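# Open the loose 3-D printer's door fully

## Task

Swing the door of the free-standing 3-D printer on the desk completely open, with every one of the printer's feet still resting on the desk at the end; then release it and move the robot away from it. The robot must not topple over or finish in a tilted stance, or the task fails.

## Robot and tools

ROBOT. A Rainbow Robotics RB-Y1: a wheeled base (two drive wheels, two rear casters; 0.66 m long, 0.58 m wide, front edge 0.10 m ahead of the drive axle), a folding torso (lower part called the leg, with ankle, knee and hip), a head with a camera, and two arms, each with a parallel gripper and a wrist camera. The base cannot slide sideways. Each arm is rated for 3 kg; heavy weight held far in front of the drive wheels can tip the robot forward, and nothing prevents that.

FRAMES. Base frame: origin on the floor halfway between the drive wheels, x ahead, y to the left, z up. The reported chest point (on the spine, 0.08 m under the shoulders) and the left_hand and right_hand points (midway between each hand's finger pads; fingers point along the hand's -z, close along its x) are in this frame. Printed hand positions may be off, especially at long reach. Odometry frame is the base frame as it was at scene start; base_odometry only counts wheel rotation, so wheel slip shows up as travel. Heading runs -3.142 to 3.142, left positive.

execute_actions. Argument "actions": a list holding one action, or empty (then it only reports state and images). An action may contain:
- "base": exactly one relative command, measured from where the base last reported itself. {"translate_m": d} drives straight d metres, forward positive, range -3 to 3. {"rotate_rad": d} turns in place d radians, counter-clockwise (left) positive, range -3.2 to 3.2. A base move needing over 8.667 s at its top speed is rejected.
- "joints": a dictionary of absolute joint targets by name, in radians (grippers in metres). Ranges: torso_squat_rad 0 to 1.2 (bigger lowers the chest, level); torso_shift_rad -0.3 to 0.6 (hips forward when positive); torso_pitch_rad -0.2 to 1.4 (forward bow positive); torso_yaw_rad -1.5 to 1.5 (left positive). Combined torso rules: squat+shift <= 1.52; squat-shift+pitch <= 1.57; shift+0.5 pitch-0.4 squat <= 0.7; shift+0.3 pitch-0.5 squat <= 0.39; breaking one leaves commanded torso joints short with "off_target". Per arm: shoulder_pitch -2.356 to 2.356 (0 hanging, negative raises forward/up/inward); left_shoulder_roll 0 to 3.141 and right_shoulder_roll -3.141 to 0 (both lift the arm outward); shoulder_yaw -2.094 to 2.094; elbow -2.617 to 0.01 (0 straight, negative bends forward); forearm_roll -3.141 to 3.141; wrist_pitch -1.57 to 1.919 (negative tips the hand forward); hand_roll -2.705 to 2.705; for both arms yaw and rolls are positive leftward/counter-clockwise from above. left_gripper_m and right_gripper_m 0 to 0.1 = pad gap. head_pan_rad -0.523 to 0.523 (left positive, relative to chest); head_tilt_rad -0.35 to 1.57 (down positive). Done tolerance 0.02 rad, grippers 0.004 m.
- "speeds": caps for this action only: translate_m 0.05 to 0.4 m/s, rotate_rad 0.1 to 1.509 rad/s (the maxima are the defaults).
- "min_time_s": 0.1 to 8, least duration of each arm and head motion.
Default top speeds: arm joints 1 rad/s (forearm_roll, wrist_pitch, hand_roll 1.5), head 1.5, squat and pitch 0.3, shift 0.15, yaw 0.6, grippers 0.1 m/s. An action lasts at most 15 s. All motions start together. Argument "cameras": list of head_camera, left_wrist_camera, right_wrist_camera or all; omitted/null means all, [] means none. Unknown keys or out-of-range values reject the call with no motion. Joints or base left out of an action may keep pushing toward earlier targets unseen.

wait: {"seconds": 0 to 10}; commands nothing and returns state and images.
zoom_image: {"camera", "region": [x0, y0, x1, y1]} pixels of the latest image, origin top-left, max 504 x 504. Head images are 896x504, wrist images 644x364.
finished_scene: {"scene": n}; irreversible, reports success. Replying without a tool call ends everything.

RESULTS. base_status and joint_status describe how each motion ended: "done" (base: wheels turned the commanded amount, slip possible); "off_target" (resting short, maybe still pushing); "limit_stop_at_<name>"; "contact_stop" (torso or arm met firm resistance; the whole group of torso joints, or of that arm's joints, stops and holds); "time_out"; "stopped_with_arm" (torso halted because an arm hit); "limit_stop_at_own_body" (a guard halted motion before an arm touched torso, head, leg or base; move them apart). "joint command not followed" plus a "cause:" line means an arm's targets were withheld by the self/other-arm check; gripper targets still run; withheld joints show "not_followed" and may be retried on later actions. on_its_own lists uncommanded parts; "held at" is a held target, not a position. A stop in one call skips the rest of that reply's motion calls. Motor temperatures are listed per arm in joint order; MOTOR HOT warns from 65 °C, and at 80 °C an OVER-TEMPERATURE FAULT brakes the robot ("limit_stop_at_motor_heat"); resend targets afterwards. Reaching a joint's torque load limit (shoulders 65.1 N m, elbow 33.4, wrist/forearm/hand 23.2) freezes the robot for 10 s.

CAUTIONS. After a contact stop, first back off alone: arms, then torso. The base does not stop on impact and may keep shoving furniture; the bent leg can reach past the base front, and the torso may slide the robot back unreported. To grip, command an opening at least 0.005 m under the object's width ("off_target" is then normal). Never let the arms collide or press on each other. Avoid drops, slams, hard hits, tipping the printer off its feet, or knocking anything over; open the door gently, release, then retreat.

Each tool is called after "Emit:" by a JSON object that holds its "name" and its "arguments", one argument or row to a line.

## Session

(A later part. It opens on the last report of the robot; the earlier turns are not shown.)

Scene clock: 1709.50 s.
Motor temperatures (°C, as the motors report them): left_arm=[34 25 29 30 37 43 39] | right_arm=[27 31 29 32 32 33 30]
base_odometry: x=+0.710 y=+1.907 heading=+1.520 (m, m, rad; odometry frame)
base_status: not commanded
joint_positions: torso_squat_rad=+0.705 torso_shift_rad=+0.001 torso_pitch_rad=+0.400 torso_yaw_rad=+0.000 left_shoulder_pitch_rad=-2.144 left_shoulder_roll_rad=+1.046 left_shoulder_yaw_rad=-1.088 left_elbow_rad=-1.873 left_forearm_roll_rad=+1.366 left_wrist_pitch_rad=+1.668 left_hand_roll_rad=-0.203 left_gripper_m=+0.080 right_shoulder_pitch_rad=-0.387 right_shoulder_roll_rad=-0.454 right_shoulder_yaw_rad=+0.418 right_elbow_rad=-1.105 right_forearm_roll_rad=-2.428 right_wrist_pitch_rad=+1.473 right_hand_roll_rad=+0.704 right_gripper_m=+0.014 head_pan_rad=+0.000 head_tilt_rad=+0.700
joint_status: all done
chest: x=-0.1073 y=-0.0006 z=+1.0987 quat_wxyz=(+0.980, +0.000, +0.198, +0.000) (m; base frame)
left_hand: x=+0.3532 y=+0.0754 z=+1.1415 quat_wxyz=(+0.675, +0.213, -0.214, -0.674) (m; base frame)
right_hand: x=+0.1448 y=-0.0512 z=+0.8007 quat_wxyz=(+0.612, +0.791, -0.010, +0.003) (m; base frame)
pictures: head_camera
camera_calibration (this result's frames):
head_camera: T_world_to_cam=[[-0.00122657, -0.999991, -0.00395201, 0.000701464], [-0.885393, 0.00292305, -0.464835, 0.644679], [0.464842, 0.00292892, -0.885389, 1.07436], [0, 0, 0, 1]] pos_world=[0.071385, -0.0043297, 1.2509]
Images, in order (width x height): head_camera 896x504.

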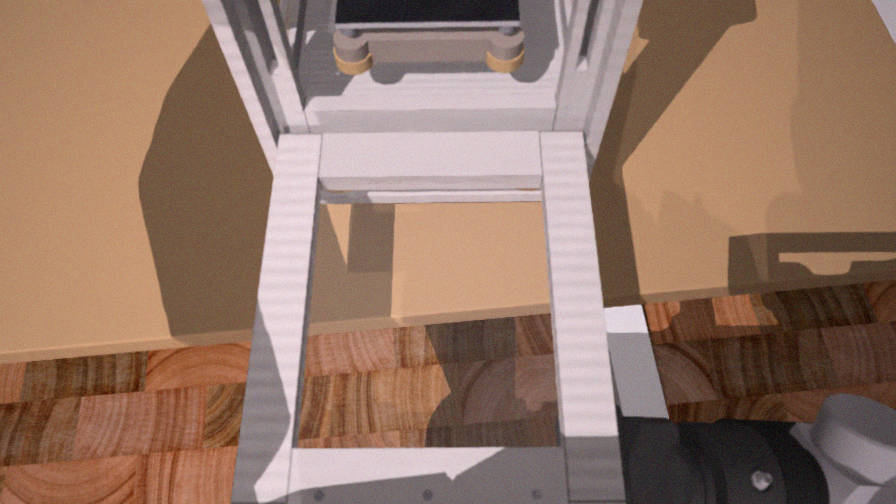

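Emit:
{"name": "zoom_image", "arguments": {
  "camera": "head_camera",
  "region": [200, 384, 420, 504]
}}

Emit:
{"name": "zoom_image", "arguments": {
  "camera": "head_camera",
  "region": [460, 384, 680, 504]
}}

Emit:
{"name": "zoom_image", "arguments": {
  "camera": "head_camera",
  "region": [220, 110, 440, 250]
}}

Emit:
{"name": "zoom_image", "arguments": {
  "camera": "head_camera",
  "region": [440, 110, 660, 250]
}}

Region (200, 384, 420, 504) of head_camera's 896x504 image, scaled by 2.291, with more detail than that image has; it fills the top 275 rows of this view, and the rest is white.

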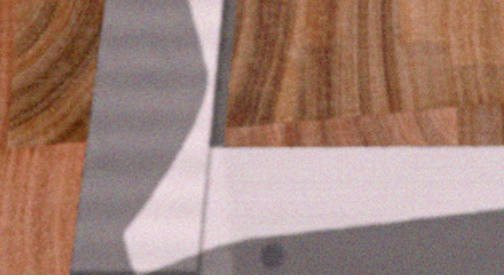

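Region (460, 384, 680, 504) of head_camera's 896x504 image, scaled by 2.291, with more detail than that image has; it fills the top 275 rows of this view, and the rest is white.

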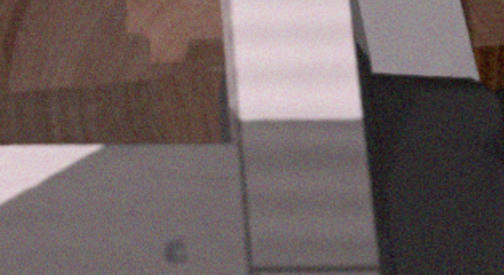

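Region (220, 110, 440, 250) of head_camera's 896x504 image, scaled by 2.291, with more detail than that image has; it fills the top 321 rows of this view, and the rest is white.

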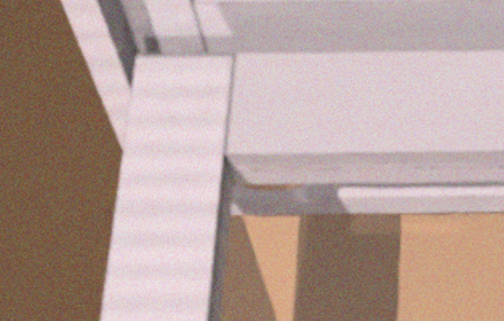

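Region (440, 110, 660, 250) of head_camera's 896x504 image, scaled by 2.291, with more detail than that image has; it fills the top 321 rows of this view, and the rest is white.

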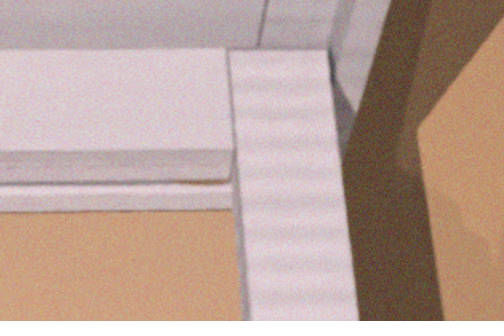

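Emit:
{"name": "zoom_image", "arguments": {
  "camera": "head_camera",
  "region": [190, 0, 370, 180]
}}

Emit:
{"name": "zoom_image", "arguments": {
  "camera": "head_camera",
  "region": [490, 0, 670, 180]
}}

Region (190, 0, 370, 180) of head_camera's 896x504 image, scaled by 2.800, with more detail than that image has.

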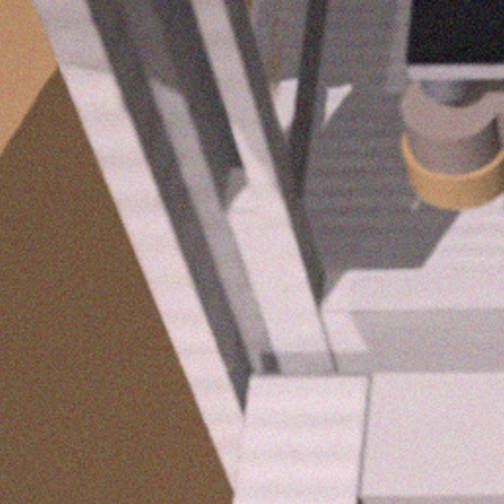

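Region (490, 0, 670, 180) of head_camera's 896x504 image, scaled by 2.800, with more detail than that image has.

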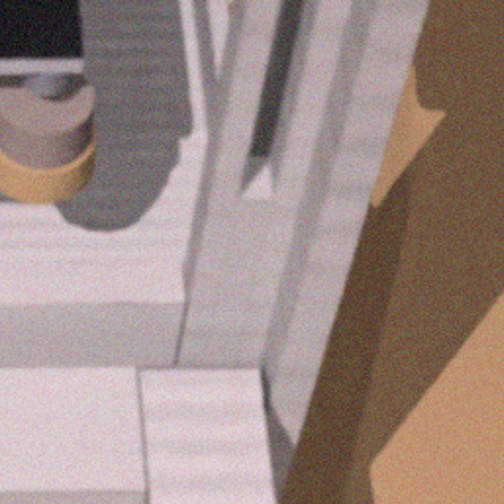

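Emit:
{"name": "execute_actions", "arguments": {
  "actions": [
    {"joints": {"right_shoulder_pitch_rad": -0.4141, "right_shoulder_roll_rad": -0.4399, "right_shoulder_yaw_rad": 0.4229, "right_elbow_rad": -1.0456, "right_forearm_roll_rad": -2.4257, "right_wrist_pitch_rad": 1.5004, "right_hand_roll_rad": 0.7512}, "min_time_s": 0.6}
  ],
  "cameras": ["head_camera"]
}}

Scene clock: 1808.90 s.
Motor temperatures (°C, as the motors report them): left_arm=[34 25 29 30 37 43 39] | right_arm=[27 31 29 32 32 33 30]
base_odometry: x=+0.710 y=+1.907 heading=+1.520 (m, m, rad; odometry frame)
base_status: not commanded
joint_positions: torso_squat_rad=+0.705 torso_shift_rad=+0.000 torso_pitch_rad=+0.399 torso_yaw_rad=+0.000 left_shoulder_pitch_rad=-2.144 left_shoulder_roll_rad=+1.046 left_shoulder_yaw_rad=-1.088 left_elbow_rad=-1.873 left_forearm_roll_rad=+1.366 left_wrist_pitch_rad=+1.668 left_hand_roll_rad=-0.203 left_gripper_m=+0.080 right_shoulder_pitch_rad=-0.414 right_shoulder_roll_rad=-0.440 right_shoulder_yaw_rad=+0.423 right_elbow_rad=-1.047 right_forearm_roll_rad=-2.426 right_wrist_pitch_rad=+1.502 right_hand_roll_rad=+0.751 right_gripper_m=+0.014 head_pan_rad=+0.000 head_tilt_rad=+0.700
joint_status: all done
chest: x=-0.1076 y=-0.0006 z=+1.0987 quat_wxyz=(+0.980, +0.000, +0.198, +0.000) (m; base frame)
left_hand: x=+0.3529 y=+0.0754 z=+1.1416 quat_wxyz=(+0.674, +0.213, -0.214, -0.674) (m; base frame)
right_hand: x=+0.1457 y=-0.0507 z=+0.7957 quat_wxyz=(+0.610, +0.792, -0.018, +0.015) (m; base frame)
pictures: head_camera
camera_calibration (this result's frames):
head_camera: T_world_to_cam=[[-0.00126377, -0.999991, -0.00393628, 0.000680044], [-0.885192, 0.00294993, -0.465216, 0.644919], [0.465224, 0.00289644, -0.885188, 1.07434], [0, 0, 0, 1]] pos_world=[0.0710692, -0.00433419, 1.25102]
Images, in order (width x height): head_camera 896x504.

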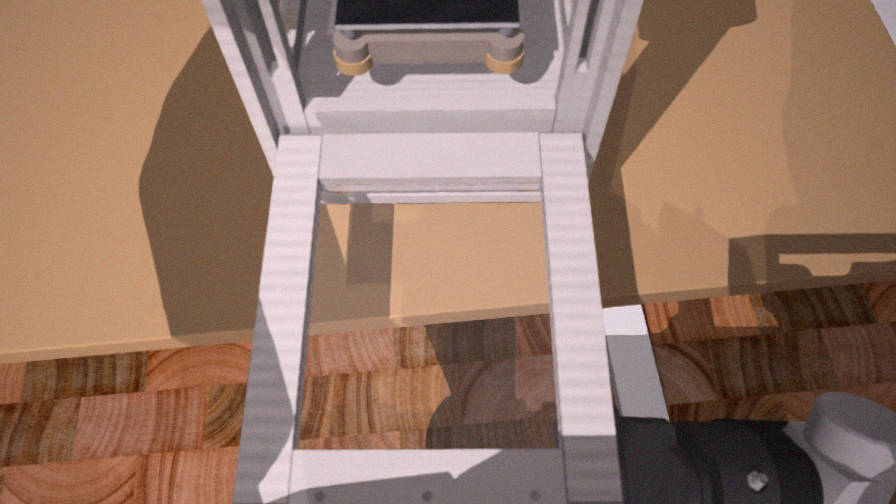

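Emit:
{"name": "execute_actions", "arguments": {
  "actions": [
    {"joints": {"right_gripper_m": 0.05, "right_forearm_roll_rad": -2.1496, "right_wrist_pitch_rad": 1.2796, "right_hand_roll_rad": 0.685, "left_shoulder_pitch_rad": -2.244, "left_shoulder_roll_rad": 1.075, "left_shoulder_yaw_rad": -1.118, "left_elbow_rad": -1.890, "left_forearm_roll_rad": 1.457, "left_wrist_pitch_rad": 1.682, "left_hand_roll_rad": -0.180}, "min_time_s": 0.8}
  ]
}}

Scene clock: 1877.70 s.
Motor temperatures (°C, as the motors report them): left_arm=[34 25 29 30 37 43 39] | right_arm=[27 31 29 31 32 33 30]
base_odometry: x=+0.710 y=+1.907 heading=+1.520 (m, m, rad; odometry frame)
base_status: not commanded
joint_positions: torso_squat_rad=+0.705 torso_shift_rad=+0.001 torso_pitch_rad=+0.400 torso_yaw_rad=+0.000 left_shoulder_pitch_rad=-2.244 left_shoulder_roll_rad=+1.075 left_shoulder_yaw_rad=-1.118 left_elbow_rad=-1.890 left_forearm_roll_rad=+1.457 left_wrist_pitch_rad=+1.682 left_hand_roll_rad=-0.180 left_gripper_m=+0.080 right_shoulder_pitch_rad=-0.414 right_shoulder_roll_rad=-0.440 right_shoulder_yaw_rad=+0.423 right_elbow_rad=-1.046 right_forearm_roll_rad=-2.150 right_wrist_pitch_rad=+1.280 right_hand_roll_rad=+0.685 right_gripper_m=+0.050 head_pan_rad=+0.000 head_tilt_rad=+0.700
joint_status: all done
chest: x=-0.1072 y=-0.0006 z=+1.0986 quat_wxyz=(+0.980, +0.000, +0.199, +0.000) (m; base frame)
left_hand: x=+0.3352 y=+0.0751 z=+1.1642 quat_wxyz=(+0.674, +0.213, -0.213, -0.674) (m; base frame)
right_hand: x=+0.1457 y=-0.0439 z=+0.7150 quat_wxyz=(+0.739, +0.673, -0.010, +0.012) (m; base frame)
pictures: head_camera, left_wrist_camera, right_wrist_camera
camera_calibration (this result's frames):
head_camera: T_world_to_cam=[[-0.00126149, -0.999991, -0.00396466, 0.000695146], [-0.885513, 0.0029591, -0.464606, 0.644531], [0.464614, 0.00292466, -0.885509, 1.07439], [0, 0, 0, 1]] pos_world=[0.0715628, -0.00435433, 1.25084]
left_wrist_camera: T_world_to_cam=[[-0.0127559, -0.999073, -0.0411168, 0.13274], [-0.989027, 0.00655357, 0.147591, 0.184719], [-0.147184, 0.0425483, -0.988193, 1.2856], [0, 0, 0, 1]] pos_world=[0.373605, 0.0767069, 1.24861]
right_wrist_camera: T_world_to_cam=[[-0.996016, -0.0122494, -0.0883341, 0.206387], [-0.0657906, -0.567765, 0.820558, -0.572097], [-0.0602043, 0.8231, 0.564696, -0.269733], [0, 0, 0, 1]] pos_world=[0.151687, -0.100271, 0.639987]
Images, in order (width x height): head_camera 896x504, left_wrist_camera 644x364, right_wrist_camera 644x364.

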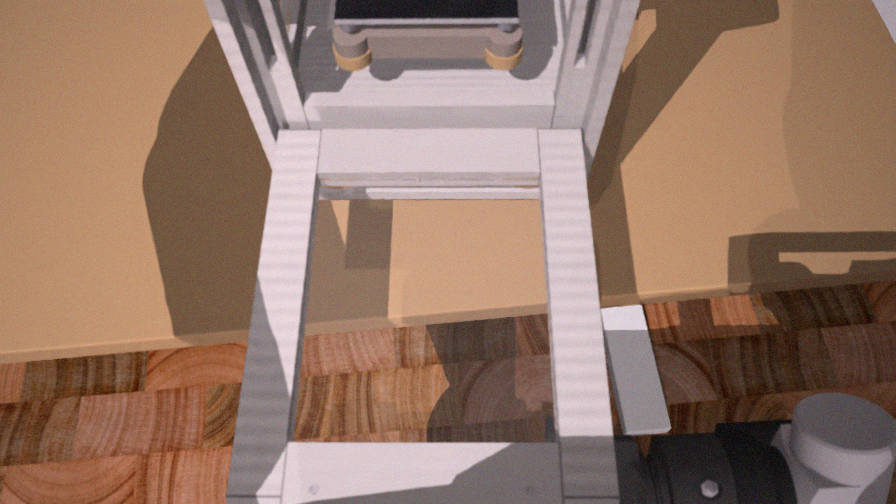

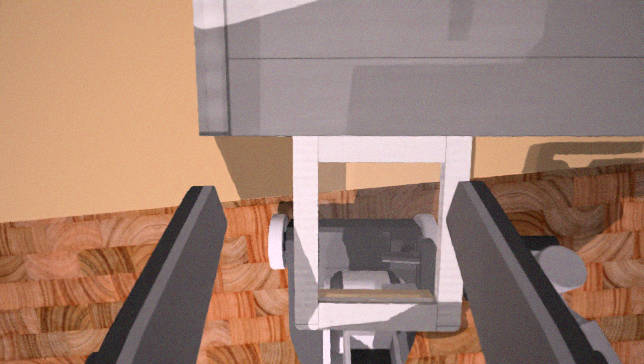

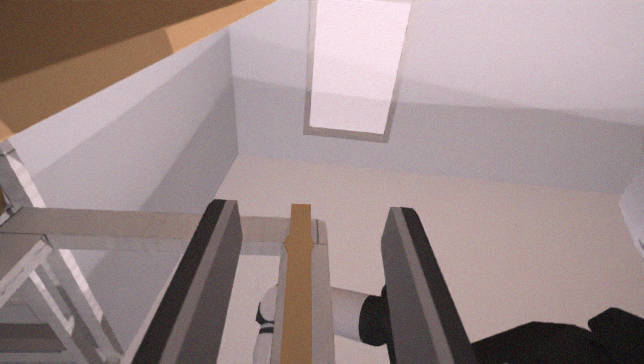

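Emit:
{"name": "zoom_image", "arguments": {
  "camera": "head_camera",
  "region": [200, 384, 420, 504]
}}

Emit:
{"name": "zoom_image", "arguments": {
  "camera": "head_camera",
  "region": [460, 384, 680, 504]
}}

Emit:
{"name": "zoom_image", "arguments": {
  "camera": "head_camera",
  "region": [190, 0, 370, 180]
}}

Emit:
{"name": "zoom_image", "arguments": {
  "camera": "head_camera",
  "region": [490, 0, 670, 180]
}}

Region (200, 384, 420, 504) of head_camera's 896x504 image, scaled by 2.291, with more detail than that image has; it fills the top 275 rows of this view, and the rest is white.

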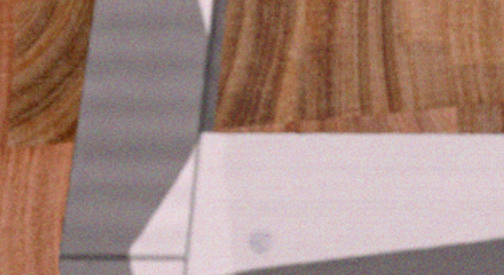

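Region (460, 384, 680, 504) of head_camera's 896x504 image, scaled by 2.291, with more detail than that image has; it fills the top 275 rows of this view, and the rest is white.

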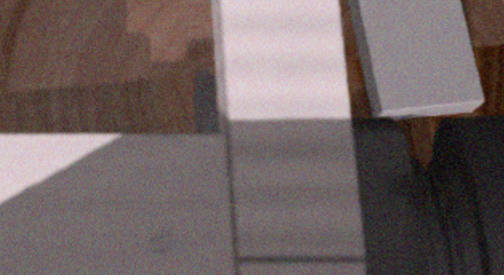

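Region (190, 0, 370, 180) of head_camera's 896x504 image, scaled by 2.800, with more detail than that image has.

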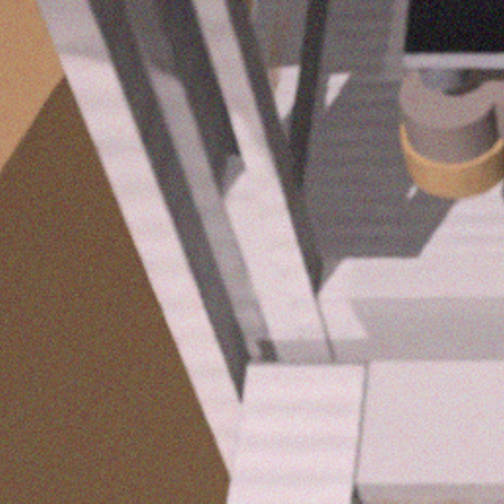

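Region (490, 0, 670, 180) of head_camera's 896x504 image, scaled by 2.800, with more detail than that image has.

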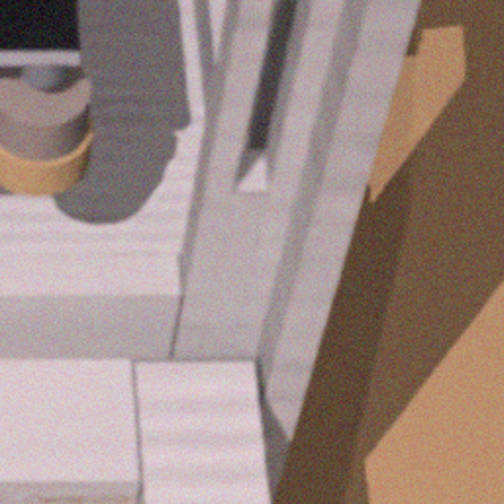

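Emit:
{"name": "execute_actions", "arguments": {
  "actions": [
    {"base": {"translate_m": -0.55}, "joints": {"torso_pitch_rad": 0.05, "right_forearm_roll_rad": -1.978, "right_wrist_pitch_rad": 1.161, "right_hand_roll_rad": 0.596, "head_tilt_rad": 0.36}, "min_time_s": 0.5}
  ],
  "cameras": ["head_camera"]
}}

Scene clock: 1971.87 s.
Motor temperatures (°C, as the motors report them): left_arm=[34 25 29 30 37 43 39] | right_arm=[27 31 29 31 32 32 30]
base_odometry: x=+0.682 y=+1.358 heading=+1.521 (m, m, rad; odometry frame)
base_status: done
joint_positions: torso_squat_rad=+0.705 torso_shift_rad=+0.001 torso_pitch_rad=+0.050 torso_yaw_rad=+0.000 left_shoulder_pitch_rad=-2.244 left_shoulder_roll_rad=+1.075 left_shoulder_yaw_rad=-1.118 left_elbow_rad=-1.890 left_forearm_roll_rad=+1.457 left_wrist_pitch_rad=+1.682 left_hand_roll_rad=-0.180 left_gripper_m=+0.080 right_shoulder_pitch_rad=-0.414 right_shoulder_roll_rad=-0.440 right_shoulder_yaw_rad=+0.423 right_elbow_rad=-1.046 right_forearm_roll_rad=-1.978 right_wrist_pitch_rad=+1.161 right_hand_roll_rad=+0.596 right_gripper_m=+0.050 head_pan_rad=+0.000 head_tilt_rad=+0.360
joint_status: all done
chest: x=-0.2122 y=-0.0006 z=+1.1227 quat_wxyz=(+1.000, +0.000, +0.025, +0.000) (m; base frame)
left_hand: x=+0.1809 y=+0.0751 z=+1.3360 quat_wxyz=(+0.627, +0.327, -0.327, -0.627) (m; base frame)
right_hand: x=+0.1727 y=-0.0529 z=+0.8066 quat_wxyz=(+0.791, +0.587, -0.140, +0.104) (m; base frame)
pictures: head_camera
camera_calibration (this result's frames):
head_camera: T_world_to_cam=[[0.00117547, -0.999991, -0.00406364, 0.00118717], [-0.387316, 0.00329119, -0.921941, 1.2089], [0.921946, 0.00265763, -0.387309, 0.61968], [0, 0, 0, 1]] pos_world=[-0.103088, -0.00443843, 1.35454]
Images, in order (width x height): head_camera 896x504.

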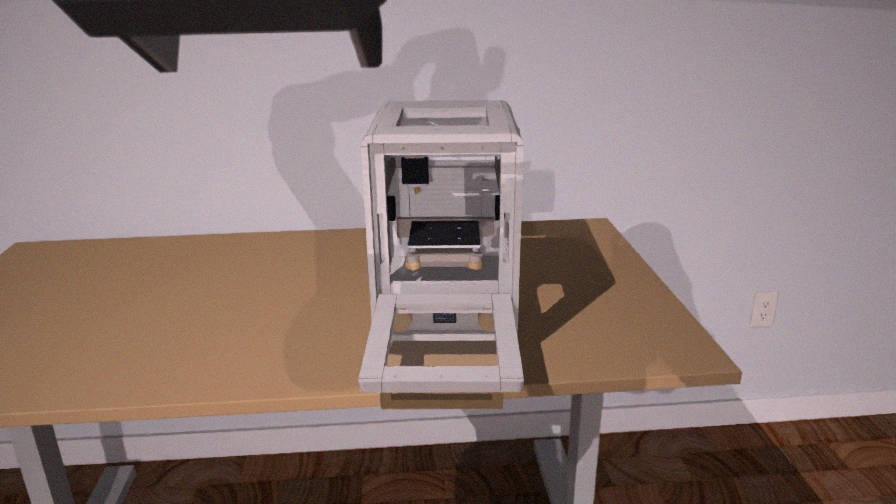

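The door is resting fully open on its stop, the printer is standing on the desk, and the robot has backed clear.

Emit:
{"name": "finished_scene", "arguments": {
  "scene": 2
}}

The scene is finished: the task was done.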